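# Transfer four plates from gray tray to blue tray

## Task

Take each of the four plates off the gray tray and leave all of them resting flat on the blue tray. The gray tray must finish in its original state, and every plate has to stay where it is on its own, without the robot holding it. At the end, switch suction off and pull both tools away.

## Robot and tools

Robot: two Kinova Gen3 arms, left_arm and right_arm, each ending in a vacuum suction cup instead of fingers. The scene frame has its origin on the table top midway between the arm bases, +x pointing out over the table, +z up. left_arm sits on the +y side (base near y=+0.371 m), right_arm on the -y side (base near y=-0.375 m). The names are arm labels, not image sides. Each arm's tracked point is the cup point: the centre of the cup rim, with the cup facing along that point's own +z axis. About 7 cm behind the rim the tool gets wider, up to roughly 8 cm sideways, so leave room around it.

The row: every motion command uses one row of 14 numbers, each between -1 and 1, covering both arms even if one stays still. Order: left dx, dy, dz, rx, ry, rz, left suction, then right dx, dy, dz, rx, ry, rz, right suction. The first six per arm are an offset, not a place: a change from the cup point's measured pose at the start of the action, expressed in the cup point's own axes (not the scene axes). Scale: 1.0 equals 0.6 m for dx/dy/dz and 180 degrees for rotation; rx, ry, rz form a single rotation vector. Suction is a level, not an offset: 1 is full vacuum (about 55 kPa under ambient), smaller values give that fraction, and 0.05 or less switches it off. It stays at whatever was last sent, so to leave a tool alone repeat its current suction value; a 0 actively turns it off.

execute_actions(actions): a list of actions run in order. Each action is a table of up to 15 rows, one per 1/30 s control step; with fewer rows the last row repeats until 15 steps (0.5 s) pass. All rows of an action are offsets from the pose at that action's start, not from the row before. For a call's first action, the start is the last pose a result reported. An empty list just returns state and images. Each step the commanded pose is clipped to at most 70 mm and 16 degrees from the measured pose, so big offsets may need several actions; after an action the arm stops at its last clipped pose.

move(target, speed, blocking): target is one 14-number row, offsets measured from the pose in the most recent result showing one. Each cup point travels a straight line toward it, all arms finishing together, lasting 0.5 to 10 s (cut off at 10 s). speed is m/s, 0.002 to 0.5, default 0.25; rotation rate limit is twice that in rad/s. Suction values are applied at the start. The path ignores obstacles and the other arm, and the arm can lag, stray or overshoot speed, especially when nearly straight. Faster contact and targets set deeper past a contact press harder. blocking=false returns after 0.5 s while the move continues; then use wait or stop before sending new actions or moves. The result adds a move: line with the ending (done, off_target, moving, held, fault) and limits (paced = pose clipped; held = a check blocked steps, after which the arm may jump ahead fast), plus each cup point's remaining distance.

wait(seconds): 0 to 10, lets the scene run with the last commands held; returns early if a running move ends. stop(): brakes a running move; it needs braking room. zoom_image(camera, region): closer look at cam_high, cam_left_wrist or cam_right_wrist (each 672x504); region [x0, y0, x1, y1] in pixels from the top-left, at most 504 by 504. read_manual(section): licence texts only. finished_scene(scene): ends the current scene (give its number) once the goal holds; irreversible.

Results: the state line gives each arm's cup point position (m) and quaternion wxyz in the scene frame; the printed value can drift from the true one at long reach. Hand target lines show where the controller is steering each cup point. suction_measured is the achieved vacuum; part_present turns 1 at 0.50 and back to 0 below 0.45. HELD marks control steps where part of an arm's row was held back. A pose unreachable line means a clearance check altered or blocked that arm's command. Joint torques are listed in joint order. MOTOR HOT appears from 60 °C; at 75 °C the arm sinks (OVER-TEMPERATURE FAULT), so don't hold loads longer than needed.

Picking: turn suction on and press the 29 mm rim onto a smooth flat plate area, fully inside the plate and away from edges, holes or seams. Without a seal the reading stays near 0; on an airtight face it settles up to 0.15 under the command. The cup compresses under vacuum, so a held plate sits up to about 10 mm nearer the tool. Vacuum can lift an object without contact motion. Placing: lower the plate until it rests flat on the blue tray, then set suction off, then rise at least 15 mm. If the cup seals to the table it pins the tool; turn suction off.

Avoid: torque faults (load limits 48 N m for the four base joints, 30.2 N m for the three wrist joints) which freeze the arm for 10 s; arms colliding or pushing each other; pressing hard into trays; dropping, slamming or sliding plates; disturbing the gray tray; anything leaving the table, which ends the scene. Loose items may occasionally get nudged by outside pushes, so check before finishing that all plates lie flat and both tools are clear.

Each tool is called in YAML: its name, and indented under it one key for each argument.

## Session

execute_actions:
  actions: []

Scene clock: 0.00 s.
left_arm: end_effector_position=(+0.4943, +0.4480, +0.2087) suction_measured=0.00 part_present=0 end_effector_quat_wxyz=(+0.003, -0.340, +0.940, -0.001) | right_arm: end_effector_position=(+0.3974, -0.4178, +0.2085) suction_measured=0.00 part_present=0 end_effector_quat_wxyz=(+0.002, +0.304, +0.953, +0.001)
Joint positions: left_arm=[-0.056  0.429 -0.003  1.656  0.002  1.05  -2.677] | right_arm=[-0.055  0.429 -0.003  1.657  0.     1.051  2.563]
Joint velocities: left_arm=[ 0.    -0.001 -0.     0.    -0.001  0.     0.   ] | right_arm=[-0.    -0.    -0.     0.    -0.    -0.001 -0.001]
Joint torques (N m, as the joint torque sensors report them, + toward a larger angle): no reading
Hand target (left_arm): +0.494, +0.448, +0.209; +0.003, -0.340, +0.940, -0.001
Hand target (right_arm): +0.397, -0.418, +0.208; +0.002, +0.304, +0.953, +0.001
camera_calibration (this result's frames):
cam_left_wrist: T_world_to_cam=[[0.610081, -0.791738, -0.0308449, 0.0758757], [-0.737599, -0.581721, 0.342855, 0.562864], [-0.289395, -0.186418, -0.938882, 0.520684], [0, 0, 0, 1]] pos_world=[0.519561, 0.484568, 0.298221]
cam_right_wrist: T_world_to_cam=[[-0.536656, -0.842859, -0.039862, -0.117812], [-0.796525, 0.490432, 0.353589, 0.457], [-0.278476, 0.221507, -0.934551, 0.501183], [0, 0, 0, 1]] pos_world=[0.440355, -0.434442, 0.302094]

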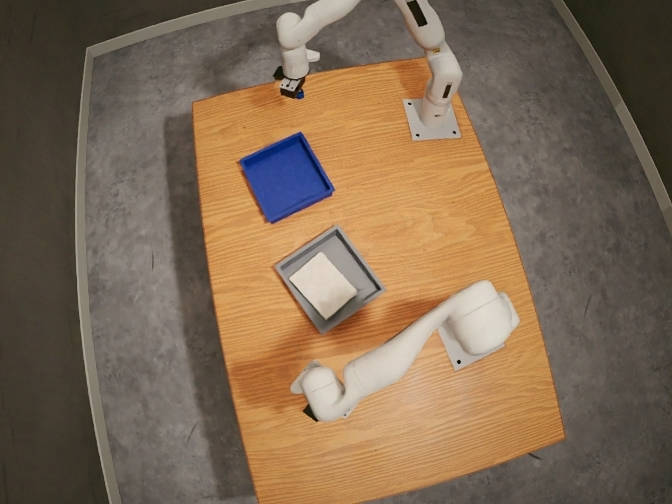

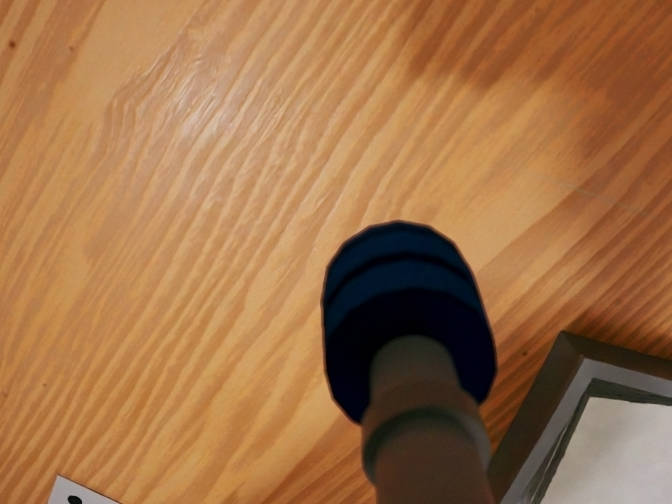

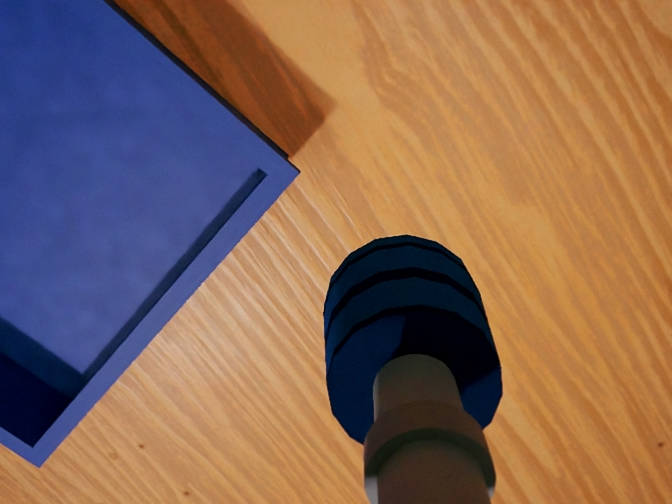

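zoom_image:
  camera: "cam_high"
  region: [210,120,410,340]

Region (210, 120, 410, 340) of cam_high's 672x504 image, scaled by 2.291, with more detail than that image has; it fills the left 458 columns of this view, and the rest is white.

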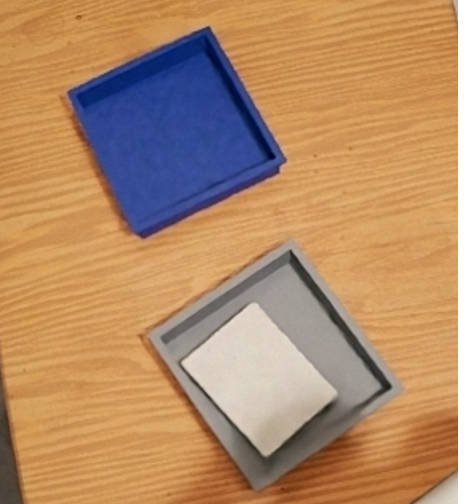

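move:
  target: [0,0,0,0,0,0,0,0.464,0.784,0.21,0,0,0,0]
  speed: 0.45

Scene clock: 2.57 s.
left_arm: end_effector_position=(+0.4943, +0.4480, +0.2087) suction_measured=0.00 part_present=0 end_effector_quat_wxyz=(+0.003, -0.340, +0.940, -0.001) | right_arm: end_effector_position=(+0.4445, +0.1271, +0.0847) suction_measured=0.00 part_present=0 end_effector_quat_wxyz=(+0.000, +0.305, +0.952, +0.003)
Joint positions: left_arm=[-0.056  0.429 -0.003  1.656  0.002  1.05  -2.677] | right_arm=[-0.908  1.202 -0.07   0.52   0.064  1.414  1.676]
Joint velocities: left_arm=[ 0.     0.001 -0.    -0.     0.001  0.    -0.   ] | right_arm=[-0.002  0.021  0.001 -0.026  0.     0.011  0.002]
Joint torques (N m, as the joint torque sensors report them, + toward a larger angle): left_arm=[ -0.33 -14.51   0.37  -5.92  -0.03  -0.04  -0.03] | right_arm=[ -0.46 -23.23   0.06  -8.25   0.12   0.07   0.06]
Hand target (left_arm): +0.494, +0.448, +0.209; +0.003, -0.340, +0.940, -0.001
Hand target (right_arm): +0.444, +0.127, +0.083; -0.000, +0.305, +0.952, +0.003
Off the commanded pose (left_arm): 0.000 m, 0 deg.
Off the commanded pose (right_arm): 0.002 m, 0 deg.
move: done; limits=paced
camera_calibration (this result's frames):
cam_left_wrist: T_world_to_cam=[[0.610081, -0.791738, -0.0308447, 0.0758754], [-0.737599, -0.581721, 0.342854, 0.562865], [-0.289394, -0.186418, -0.938882, 0.520684], [0, 0, 0, 1]] pos_world=[0.519561, 0.484568, 0.298221]
cam_right_wrist: T_world_to_cam=[[-0.538372, -0.841599, -0.0432166, 0.36269], [-0.794799, 0.490052, 0.357971, 0.270012], [-0.280089, 0.22707, -0.932732, 0.277742], [0, 0, 0, 1]] pos_world=[0.48766, 0.109853, 0.178077]

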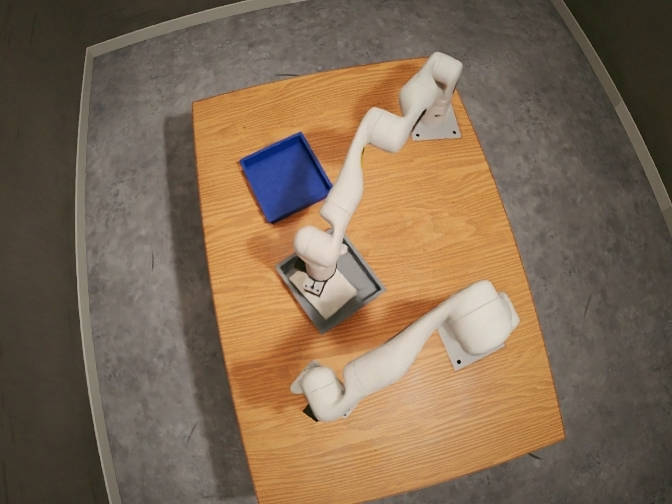

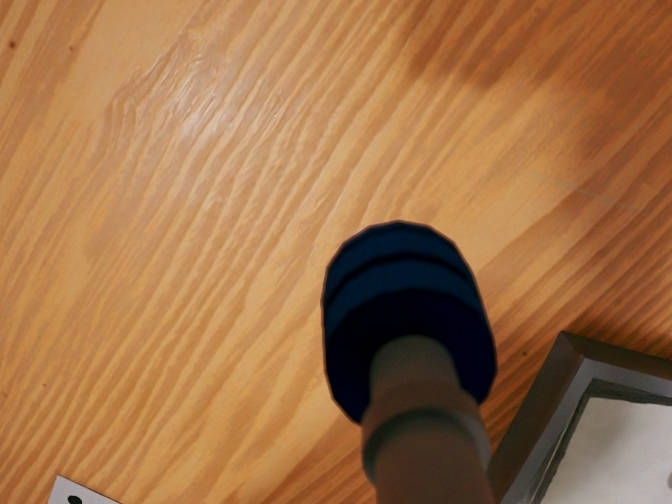

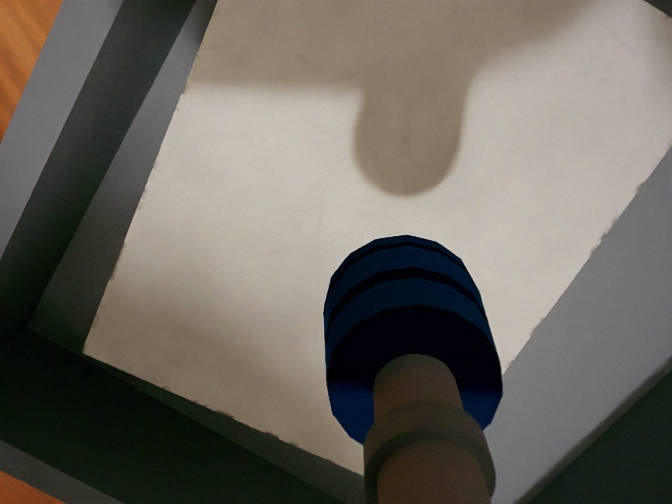

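move:
  target: [0,0,0,0,0,0,0,0,0.004,0.096,0,0,0,0.7]
  speed: 0.07

Scene clock: 3.87 s.
left_arm: end_effector_position=(+0.4943, +0.4480, +0.2087) suction_measured=0.00 part_present=0 end_effector_quat_wxyz=(+0.003, -0.340, +0.940, -0.001) | right_arm: end_effector_position=(+0.4458, +0.1291, +0.0265) suction_measured=0.43 part_present=0 end_effector_quat_wxyz=(-0.000, +0.305, +0.952, +0.003)
Joint positions: left_arm=[-0.056  0.429 -0.003  1.656  0.002  1.05  -2.677] | right_arm=[-0.907  1.268 -0.071  0.557  0.067  1.312  1.674]
Joint velocities: left_arm=[ 0.    -0.    -0.    -0.     0.002 -0.     0.001] | right_arm=[-0.003  0.006 -0.     0.001 -0.     0.    -0.001]
Joint torques (N m, as the joint torque sensors report them, + toward a larger angle): left_arm=[ -0.5  -14.43   0.61  -6.07  -0.18   0.06   0.14] | right_arm=[ -0.29 -24.61   0.04  -8.65   0.16  -0.02   0.14]
Hand target (left_arm): +0.494, +0.448, +0.209; +0.003, -0.340, +0.940, -0.001
Hand target (right_arm): +0.446, +0.129, +0.027; +0.000, +0.305, +0.952, +0.003
Off the commanded pose (left_arm): 0.000 m, 0 deg.
Off the commanded pose (right_arm): 0.001 m, 0 deg.
move: done
camera_calibration (this result's frames):
cam_left_wrist: T_world_to_cam=[[0.610081, -0.791738, -0.0308445, 0.075875], [-0.737599, -0.581721, 0.342854, 0.562866], [-0.289393, -0.186418, -0.938882, 0.520684], [0, 0, 0, 1]] pos_world=[0.519562, 0.484569, 0.29822]
cam_right_wrist: T_world_to_cam=[[-0.538509, -0.841562, -0.0422077, 0.36253], [-0.794463, 0.490403, 0.358237, 0.290703], [-0.28078, 0.226446, -0.932676, 0.223834], [0, 0, 0, 1]] pos_world=[0.489026, 0.111843, 0.119926]

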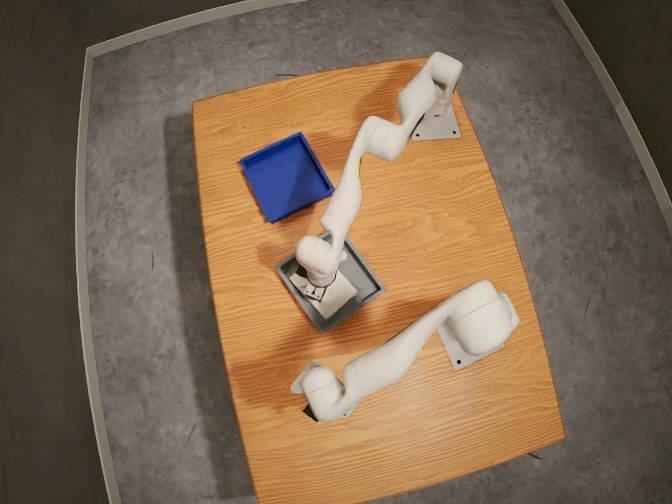

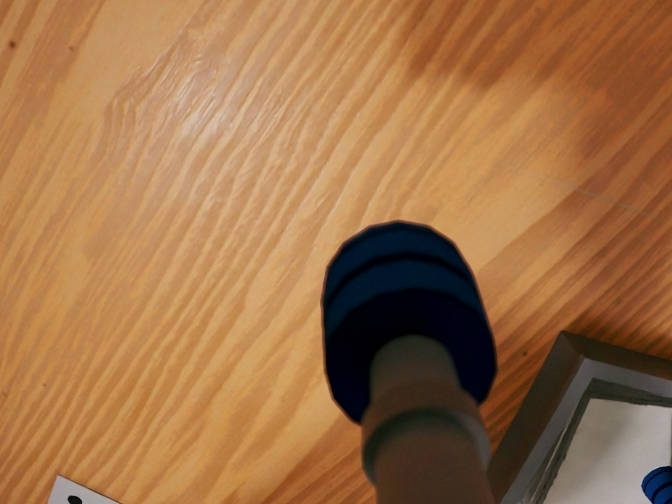

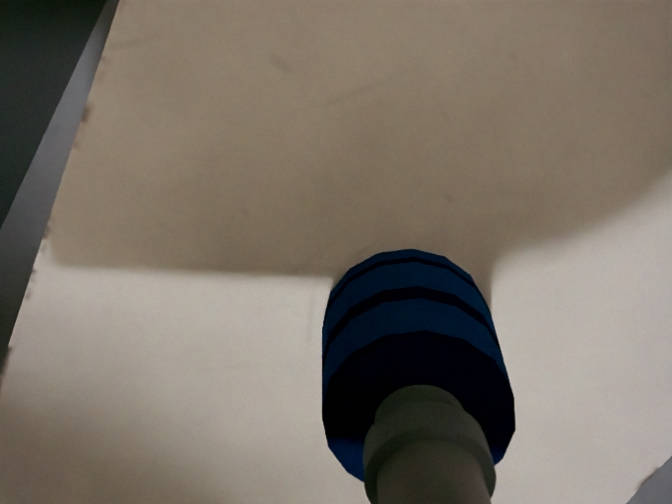

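move:
  target: [0,0,0,0,0,0,0,0,-0.01,-0.075,0,0,0,0.7]
  speed: 0.15

move:
  target: [0,0,0,0,0,0,0,-0.405,-0.448,0,0,0,0.07,0.7]
  speed: 0.4

zoom_image:
  camera: "cam_high"
  region: [210,120,410,340]

Scene clock: 4.83 s.
left_arm: end_effector_position=(+0.4943, +0.4480, +0.2087) suction_measured=0.00 part_present=0 end_effector_quat_wxyz=(+0.003, -0.340, +0.940, -0.001) | right_arm: end_effector_position=(+0.4422, +0.1241, +0.0713) suction_measured=0.68 part_present=1 end_effector_quat_wxyz=(-0.000, +0.305, +0.952, +0.003)
Joint positions: left_arm=[-0.056  0.429 -0.003  1.656  0.002  1.05  -2.677] | right_arm=[-0.906  1.197 -0.071  0.574  0.065  1.367  1.675]
Joint velocities: left_arm=[ 0.    -0.    -0.    -0.001  0.001 -0.     0.   ] | right_arm=[ 0.    -0.002  0.     0.001  0.001 -0.002 -0.001]
Joint torques (N m, as the joint torque sensors report them, + toward a larger angle): left_arm=[ -0.51 -14.55   0.55  -5.78  -0.09  -0.02  -0.03] | right_arm=[ -0.13 -24.04  -0.04  -8.48   0.15   0.02   0.11]
Hand target (left_arm): +0.494, +0.448, +0.209; +0.003, -0.340, +0.940, -0.001
Hand target (right_arm): +0.442, +0.124, +0.072; -0.000, +0.305, +0.952, +0.003
Off the commanded pose (left_arm): 0.000 m, 0 deg.
Off the commanded pose (right_arm): 0.000 m, 0 deg.
move: done
camera_calibration (this result's frames):
cam_left_wrist: T_world_to_cam=[[0.610081, -0.791738, -0.0308441, 0.0758746], [-0.737599, -0.581721, 0.342853, 0.562867], [-0.289393, -0.186418, -0.938882, 0.520683], [0, 0, 0, 1]] pos_world=[0.519562, 0.484569, 0.29822]
cam_right_wrist: T_world_to_cam=[[-0.538352, -0.841673, -0.0420067, 0.358191], [-0.794531, 0.490322, 0.358198, 0.274273], [-0.280889, 0.226212, -0.9327, 0.265837], [0, 0, 0, 1]] pos_world=[0.485422, 0.106862, 0.164748]

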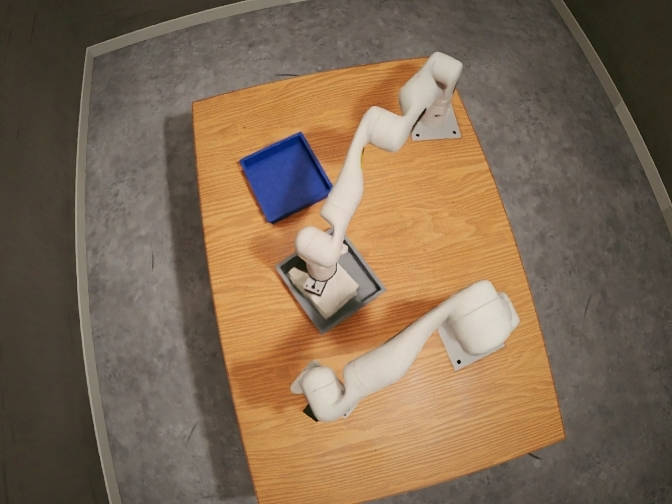

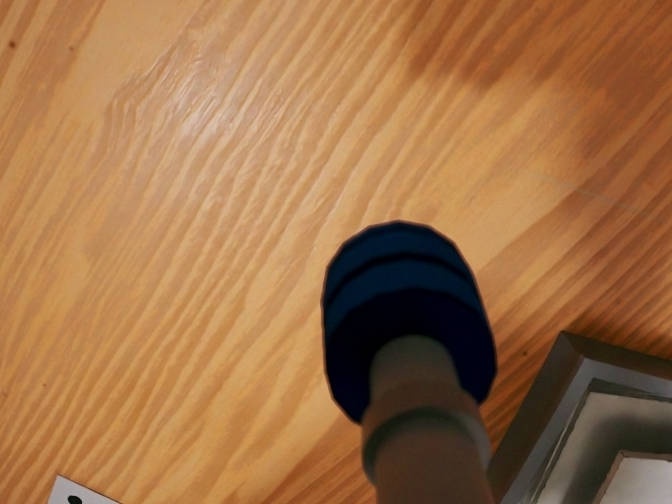

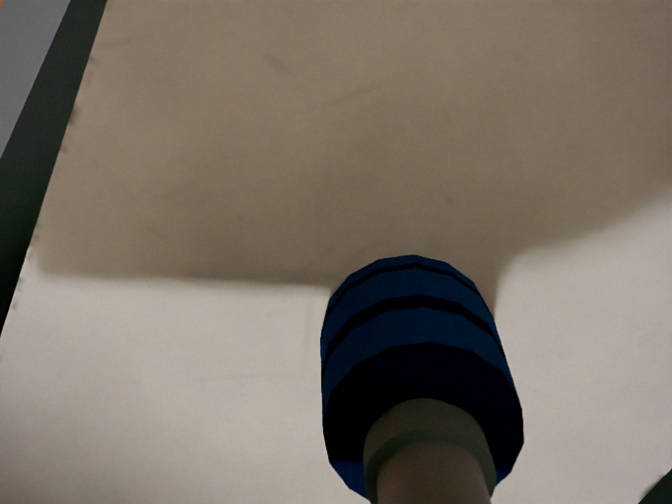

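Scene clock: 6.33 s.
left_arm: end_effector_position=(+0.4943, +0.4480, +0.2087) suction_measured=0.00 part_present=0 end_effector_quat_wxyz=(+0.003, -0.340, +0.940, -0.001) | right_arm: end_effector_position=(+0.4837, -0.2357, +0.0708) suction_measured=0.70 part_present=1 end_effector_quat_wxyz=(+0.001, +0.407, +0.913, +0.002)
Joint positions: left_arm=[-0.056  0.429 -0.003  1.656  0.002  1.05  -2.677] | right_arm=[-0.373  0.817 -0.041  1.435  0.036  0.886  1.977]
Joint velocities: left_arm=[ 0.    -0.001  0.    -0.001  0.     0.    -0.   ] | right_arm=[ 0.004 -0.     0.     0.    -0.001  0.001  0.002]
Joint torques (N m, as the joint torque sensors report them, + toward a larger angle): left_arm=[ -0.25 -14.29   0.41  -6.12  -0.02   0.05   0.  ] | right_arm=[  0.01 -18.96   0.22  -6.97   0.11  -0.1    0.11]
Hand target (left_arm): +0.494, +0.448, +0.209; +0.003, -0.340, +0.940, -0.001
Hand target (right_arm): +0.484, -0.236, +0.071; +0.001, +0.407, +0.913, +0.002
Off the commanded pose (left_arm): 0.000 m, 0 deg.
Off the commanded pose (right_arm): 0.001 m, 0 deg.
move: done
camera_calibration (this result's frames):
cam_left_wrist: T_world_to_cam=[[0.610081, -0.791738, -0.0308438, 0.0758742], [-0.7376, -0.581721, 0.342853, 0.562868], [-0.289392, -0.186418, -0.938883, 0.520683], [0, 0, 0, 1]] pos_world=[0.519563, 0.484569, 0.29822]
cam_right_wrist: T_world_to_cam=[[-0.707925, -0.705043, -0.0419176, 0.191905], [-0.669846, 0.651397, 0.356355, 0.461633], [-0.22394, 0.28035, -0.93341, 0.343642], [0, 0, 0, 1]] pos_world=[0.522032, -0.261745, 0.164298]

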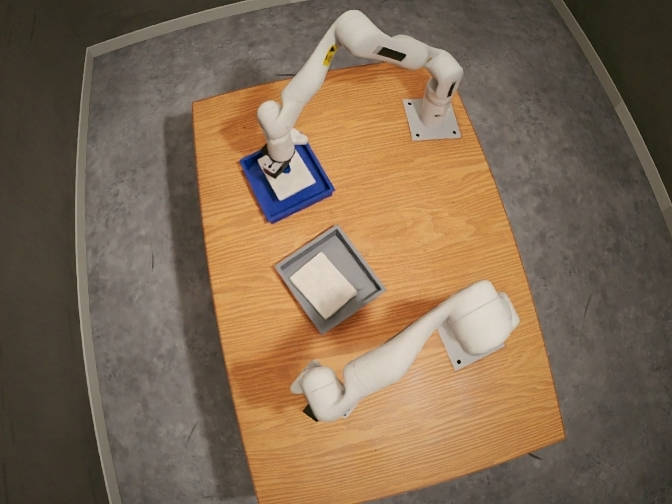

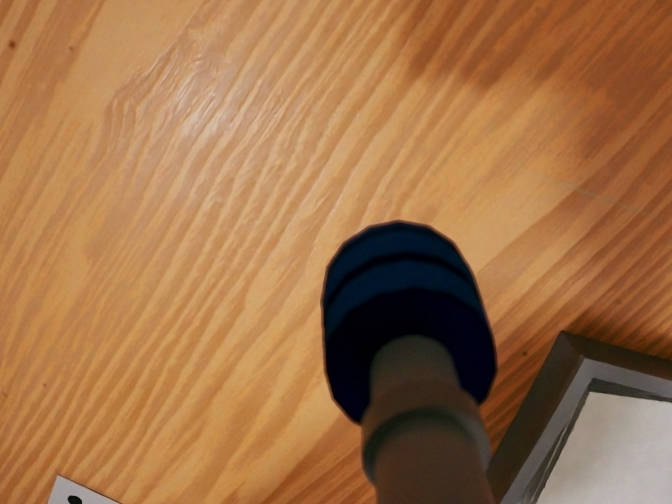

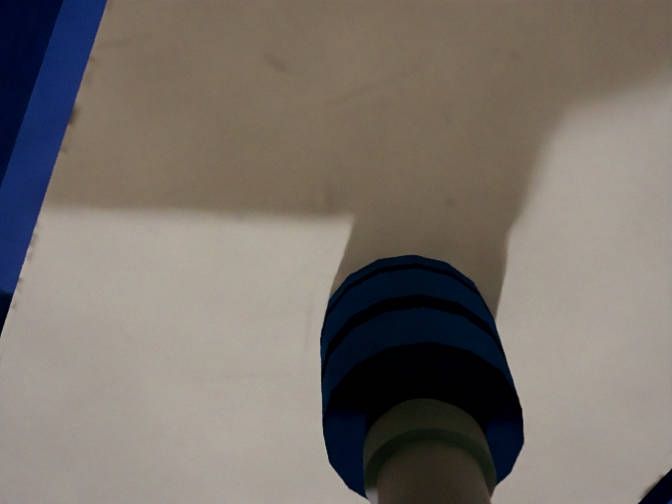

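Region (210, 120, 410, 340) of cam_high's 672x504 image, scaled by 2.291, with more detail than that image has; it fills the left 458 columns of this view, and the rest is white.

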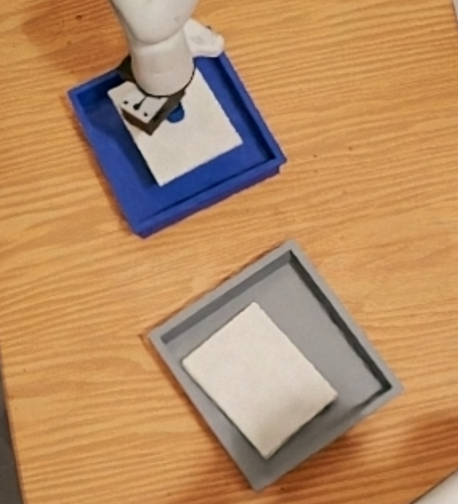

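The plate is centred and aligned over the blue tray, so I am lowering it.

move:
  target: [0,0,0,0,0,0,0,0,0,0.1135,0,0,0,0.7]
  speed: 0.08

Scene clock: 7.63 s.
left_arm: end_effector_position=(+0.4943, +0.4480, +0.2087) suction_measured=0.00 part_present=0 end_effector_quat_wxyz=(+0.003, -0.340, +0.940, -0.001) | right_arm: end_effector_position=(+0.4839, -0.2356, +0.0029) suction_measured=0.69 part_present=1 end_effector_quat_wxyz=(+0.001, +0.407, +0.913, +0.003)
Joint positions: left_arm=[-0.056  0.429 -0.003  1.656  0.002  1.05  -2.677] | right_arm=[-0.374  0.928 -0.039  1.464  0.043  0.746  1.972]
Joint velocities: left_arm=[ 0.     0.001 -0.     0.     0.    -0.    -0.   ] | right_arm=[-0.001  0.004 -0.002 -0.     0.001 -0.001  0.001]
Joint torques (N m, as the joint torque sensors report them, + toward a larger angle): left_arm=[ -0.47 -14.63   0.38  -5.91  -0.08   0.15   0.05] | right_arm=[ -0.25 -19.88   0.03  -6.1    0.2    0.06   0.16]
Hand target (left_arm): +0.494, +0.448, +0.209; +0.003, -0.340, +0.940, -0.001
Hand target (right_arm): +0.484, -0.236, +0.003; +0.001, +0.407, +0.913, +0.002
Off the commanded pose (left_arm): 0.000 m, 0 deg.
Off the commanded pose (right_arm): 0.000 m, 0 deg.
move: done
camera_calibration (this result's frames):
cam_left_wrist: T_world_to_cam=[[0.610081, -0.791738, -0.0308435, 0.0758739], [-0.7376, -0.58172, 0.342853, 0.562868], [-0.289392, -0.186418, -0.938883, 0.520683], [0, 0, 0, 1]] pos_world=[0.519564, 0.484569, 0.298219]
cam_right_wrist: T_world_to_cam=[[-0.70808, -0.704862, -0.04234, 0.189466], [-0.669782, 0.651431, 0.356412, 0.485866], [-0.22364, 0.280727, -0.933369, 0.280228], [0, 0, 0, 1]] pos_world=[0.522252, -0.261628, 0.0964095]

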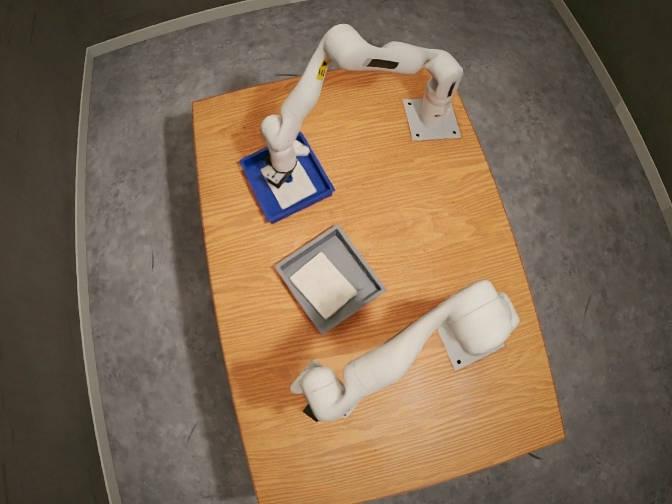

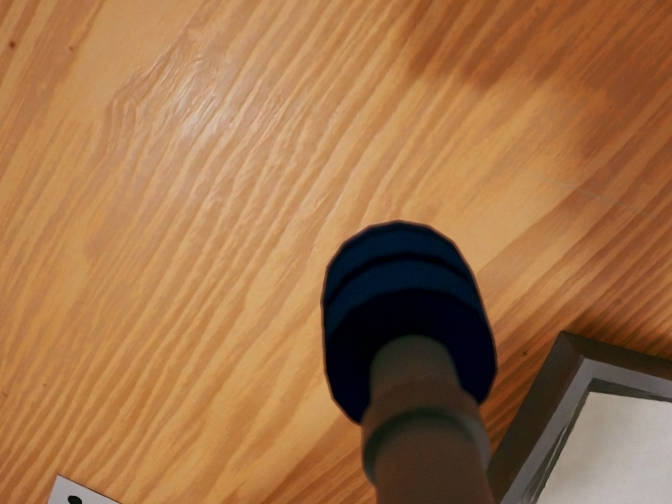

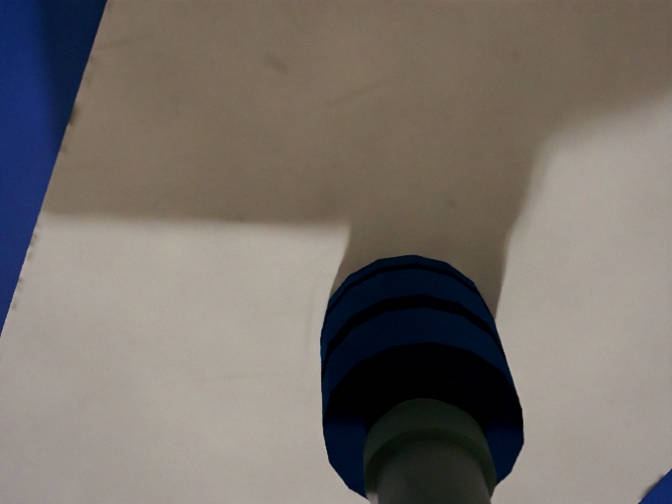

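execute_actions:
  actions:
    - [[0,0,0,0,0,0,0,0,0,0.004,0,0,0,0.7],[0,0,0,0,0,0,0,0,0,0.004,0,0,0,0.7],[0,0,0,0,0,0,0,0,0,0.004,0,0,0,0.7],[0,0,0,0,0,0,0,0,0,0.004,0,0,0,0.7],[0,0,0,0,0,0,0,0,0,0.004,0,0,0,0],[0,0,0,0,0,0,0,0,0,0.004,0,0,0,0],[0,0,0,0,0,0,0,0,0,0.004,0,0,0,0],[0,0,0,0,0,0,0,0,0,0,0,0,0,0],[0,0,0,0,0,0,0,0,0,-0.01,0,0,0,0],[0,0,0,0,0,0,0,0,0,-0.02,0,0,0,0],[0,0,0,0,0,0,0,0,0,-0.035,0,0,0,0],[0,0,0,0,0,0,0,0,0,-0.055,0,0,0,0],[0,0,0,0,0,0,0,0,0,-0.075,0,0,0,0],[0,0,0,0,0,0,0,0,0,-0.095,0,0,0,0],[0,0,0,0,0,0,0,0,0,-0.11,0,0,0,0]]

wait:
  seconds: 0.2

move:
  target: [0,0,0,0,0,0,0,0.492,0.35,0,0,0,-0.07,0]
  speed: 0.45

Scene clock: 8.57 s.
left_arm: end_effector_position=(+0.4943, +0.4480, +0.2087) suction_measured=0.00 part_present=0 end_effector_quat_wxyz=(+0.003, -0.340, +0.940, -0.001) | right_arm: end_effector_position=(+0.4846, -0.2355, +0.0462) suction_measured=0.00 part_present=0 end_effector_quat_wxyz=(+0.003, +0.407, +0.913, +0.004)
Joint positions: left_arm=[-0.056  0.429 -0.003  1.656  0.002  1.05  -2.677] | right_arm=[-0.373  0.854 -0.041  1.451  0.039  0.828  1.975]
Joint velocities: left_arm=[-0.    -0.001  0.    -0.    -0.001 -0.    -0.002] | right_arm=[ 0.004 -0.464 -0.008 -0.139 -0.03   0.61   0.023]
Joint torques (N m, as the joint torque sensors report them, + toward a larger angle): left_arm=[ -0.32 -14.53   0.52  -5.95  -0.03   0.05   0.04] | right_arm=[ -0.26 -18.79  -0.38  -6.51   0.27   0.39   0.17]
Hand target (left_arm): +0.494, +0.448, +0.209; +0.003, -0.340, +0.940, -0.001
Hand target (right_arm): +0.484, -0.236, +0.068; +0.002, +0.407, +0.913, +0.003
Off the commanded pose (left_arm): 0.000 m, 0 deg.
Off the commanded pose (right_arm): 0.023 m, 0 deg.
Step readings (end_effector_position):
0: left_arm (+0.4943, +0.4480, +0.2087) | right_arm (+0.4838, -0.2356, +0.0027)
1: left_arm (+0.4943, +0.4480, +0.2087) | right_arm (+0.4838, -0.2356, +0.0021)
2: left_arm (+0.4943, +0.4480, +0.2087) | right_arm (+0.4841, -0.2355, +0.0012)
4: left_arm (+0.4943, +0.4480, +0.2087) | right_arm (+0.4847, -0.2354, +0.0016)
8: left_arm (+0.4943, +0.4480, +0.2087) | right_arm (+0.4855, -0.2352, +0.0035)
15: end_effector_position above
camera_calibration (this result's frames):
cam_left_wrist: T_world_to_cam=[[0.610081, -0.791739, -0.0308431, 0.0758736], [-0.7376, -0.58172, 0.342852, 0.562869], [-0.289391, -0.186418, -0.938883, 0.520683], [0, 0, 0, 1]] pos_world=[0.519564, 0.484569, 0.298219]
cam_right_wrist: T_world_to_cam=[[-0.707802, -0.704944, -0.0454977, 0.191821], [-0.671174, 0.651012, 0.354554, 0.471428], [-0.220321, 0.281491, -0.933928, 0.319365], [0, 0, 0, 1]] pos_world=[0.522544, -0.26158, 0.139845]

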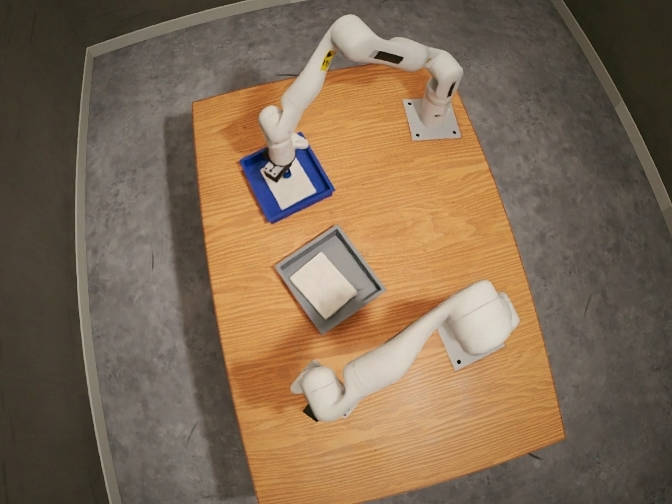

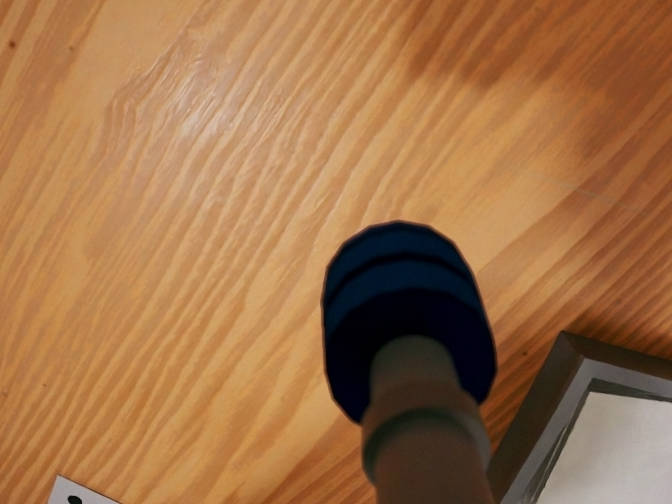

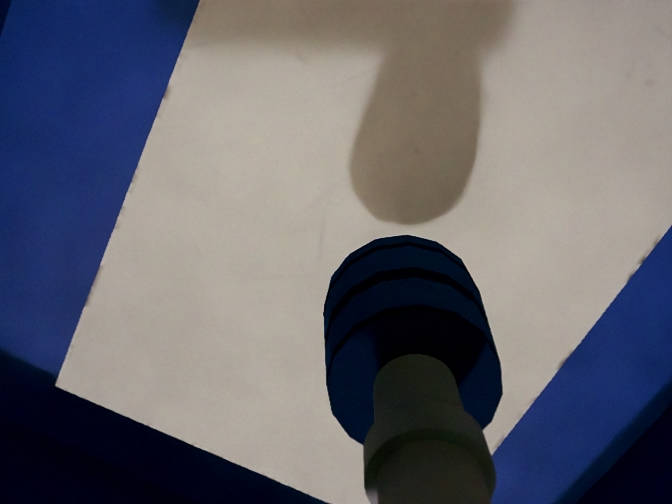

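Scene clock: 8.77 s.
left_arm: end_effector_position=(+0.4943, +0.4480, +0.2087) suction_measured=0.00 part_present=0 end_effector_quat_wxyz=(+0.003, -0.340, +0.940, -0.001) | right_arm: end_effector_position=(+0.4833, -0.2358, +0.0665) suction_measured=0.00 part_present=0 end_effector_quat_wxyz=(+0.001, +0.407, +0.913, +0.002)
Joint positions: left_arm=[-0.056  0.429 -0.003  1.656  0.002  1.05  -2.677] | right_arm=[-0.373  0.822 -0.041  1.44   0.036  0.875  1.977]
Joint velocities: left_arm=[-0.     0.    -0.    -0.    -0.002 -0.    -0.001] | right_arm=[ 0.    -0.018 -0.001  0.005  0.001  0.003  0.001]
Joint torques (N m, as the joint torque sensors report them, + toward a larger angle): left_arm=[ -0.42 -14.44   0.59  -5.97  -0.03   0.04   0.01] | right_arm=[ -0.19 -18.55  -0.04  -6.68   0.07  -0.09   0.  ]
Hand target (left_arm): +0.494, +0.448, +0.209; +0.003, -0.340, +0.940, -0.001
Hand target (right_arm): +0.484, -0.236, +0.068; +0.002, +0.407, +0.913, +0.003
Off the commanded pose (left_arm): 0.000 m, 0 deg.
Off the commanded pose (right_arm): 0.002 m, 0 deg.
wait: 0.20 s; no rest
camera_calibration (this result's frames):
cam_left_wrist: T_world_to_cam=[[0.610081, -0.791738, -0.0308432, 0.0758734], [-0.7376, -0.581721, 0.342852, 0.562869], [-0.289391, -0.186418, -0.938883, 0.520682], [0, 0, 0, 1]] pos_world=[0.519564, 0.484569, 0.298219]
cam_right_wrist: T_world_to_cam=[[-0.707877, -0.705099, -0.0417834, 0.191324], [-0.669819, 0.651331, 0.356526, 0.462896], [-0.224171, 0.280364, -0.933351, 0.339639], [0, 0, 0, 1]] pos_world=[0.521628, -0.261818, 0.159962]

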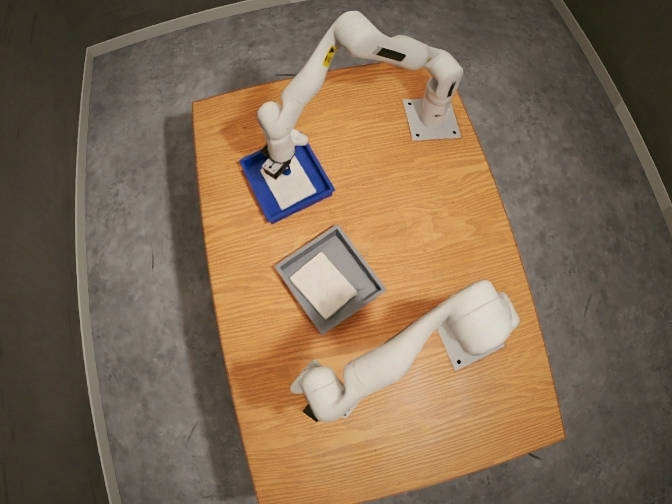

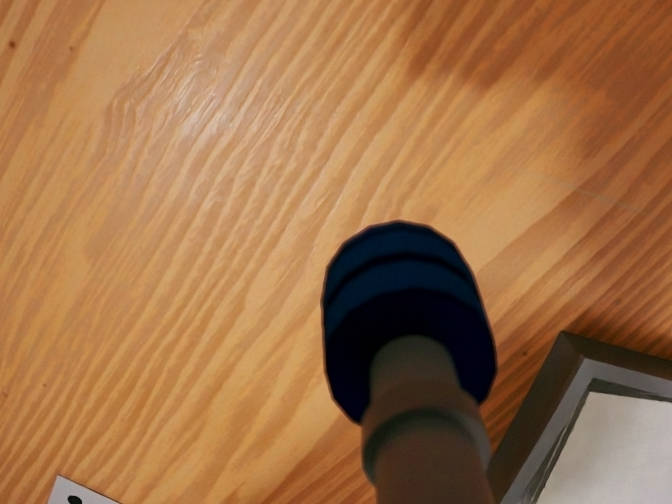

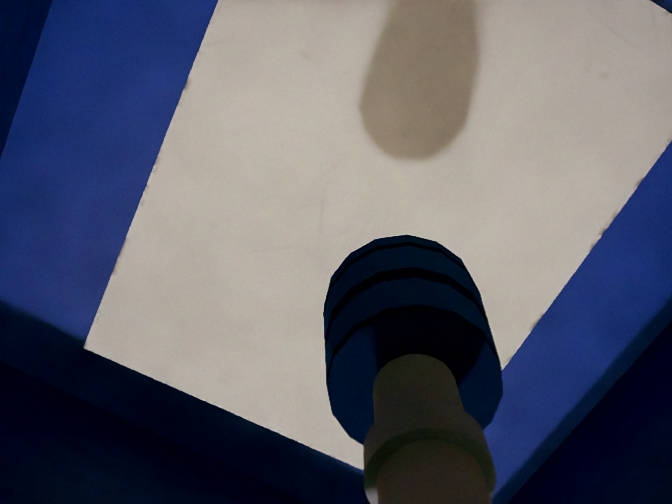

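Scene clock: 10.27 s.
left_arm: end_effector_position=(+0.4943, +0.4480, +0.2087) suction_measured=0.00 part_present=0 end_effector_quat_wxyz=(+0.003, -0.340, +0.940, -0.001) | right_arm: end_effector_position=(+0.4427, +0.1241, +0.0681) suction_measured=0.00 part_present=0 end_effector_quat_wxyz=(+0.000, +0.305, +0.952, +0.003)
Joint positions: left_arm=[-0.056  0.429 -0.003  1.656  0.002  1.05  -2.677] | right_arm=[-0.905  1.2   -0.07   0.577  0.064  1.359  1.675]
Joint velocities: left_arm=[-0.    -0.001  0.    -0.    -0.    -0.    -0.002] | right_arm=[-0.004  0.018  0.001 -0.014  0.002  0.004  0.002]
Joint torques (N m, as the joint torque sensors report them, + toward a larger angle): left_arm=[ -0.39 -14.52   0.55  -6.    -0.17   0.01   0.14] | right_arm=[ -0.45 -23.62   0.08  -8.42   0.16   0.05   0.12]
Hand target (left_arm): +0.494, +0.448, +0.209; +0.003, -0.340, +0.940, -0.001
Hand target (right_arm): +0.442, +0.124, +0.067; -0.000, +0.305, +0.952, +0.003
Off the commanded pose (left_arm): 0.000 m, 0 deg.
Off the commanded pose (right_arm): 0.001 m, 0 deg.
move: done
camera_calibration (this result's frames):
cam_left_wrist: T_world_to_cam=[[0.610081, -0.791739, -0.0308429, 0.0758732], [-0.7376, -0.58172, 0.342851, 0.56287], [-0.289391, -0.186417, -0.938883, 0.520682], [0, 0, 0, 1]] pos_world=[0.519565, 0.484569, 0.298219]
cam_right_wrist: T_world_to_cam=[[-0.538169, -0.841732, -0.0431341, 0.358404], [-0.79485, 0.489841, 0.358147, 0.275993], [-0.280335, 0.227029, -0.932668, 0.262594], [0, 0, 0, 1]] pos_world=[0.48587, 0.106871, 0.161527]

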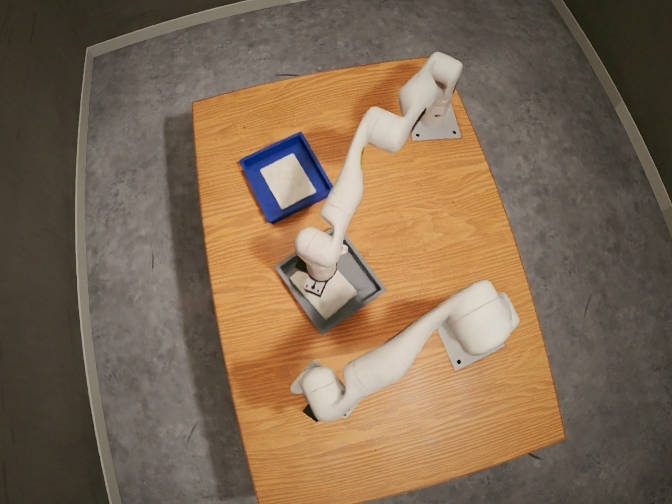

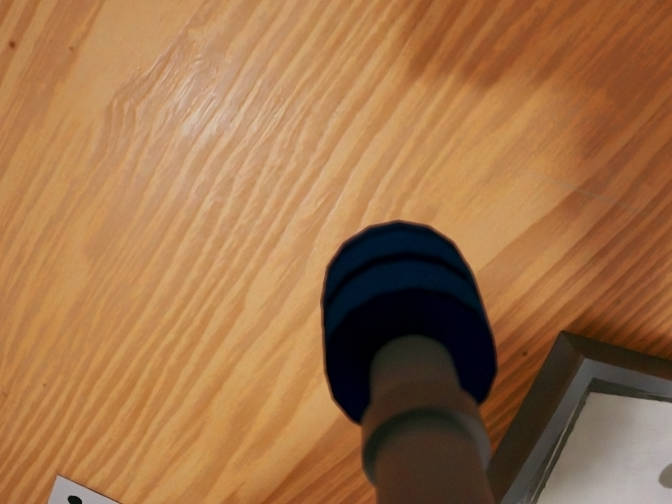

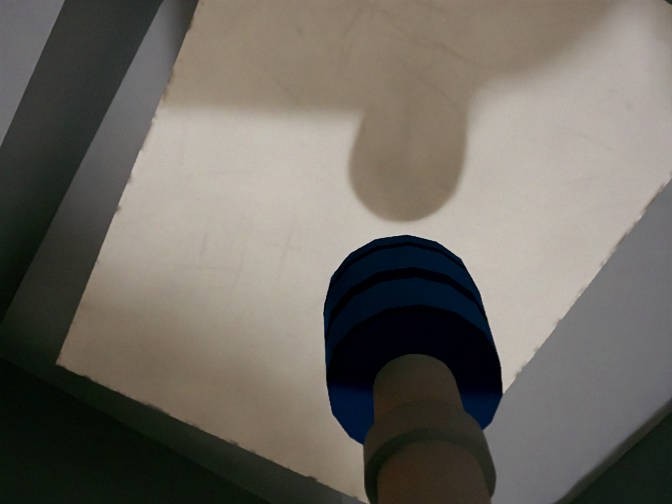

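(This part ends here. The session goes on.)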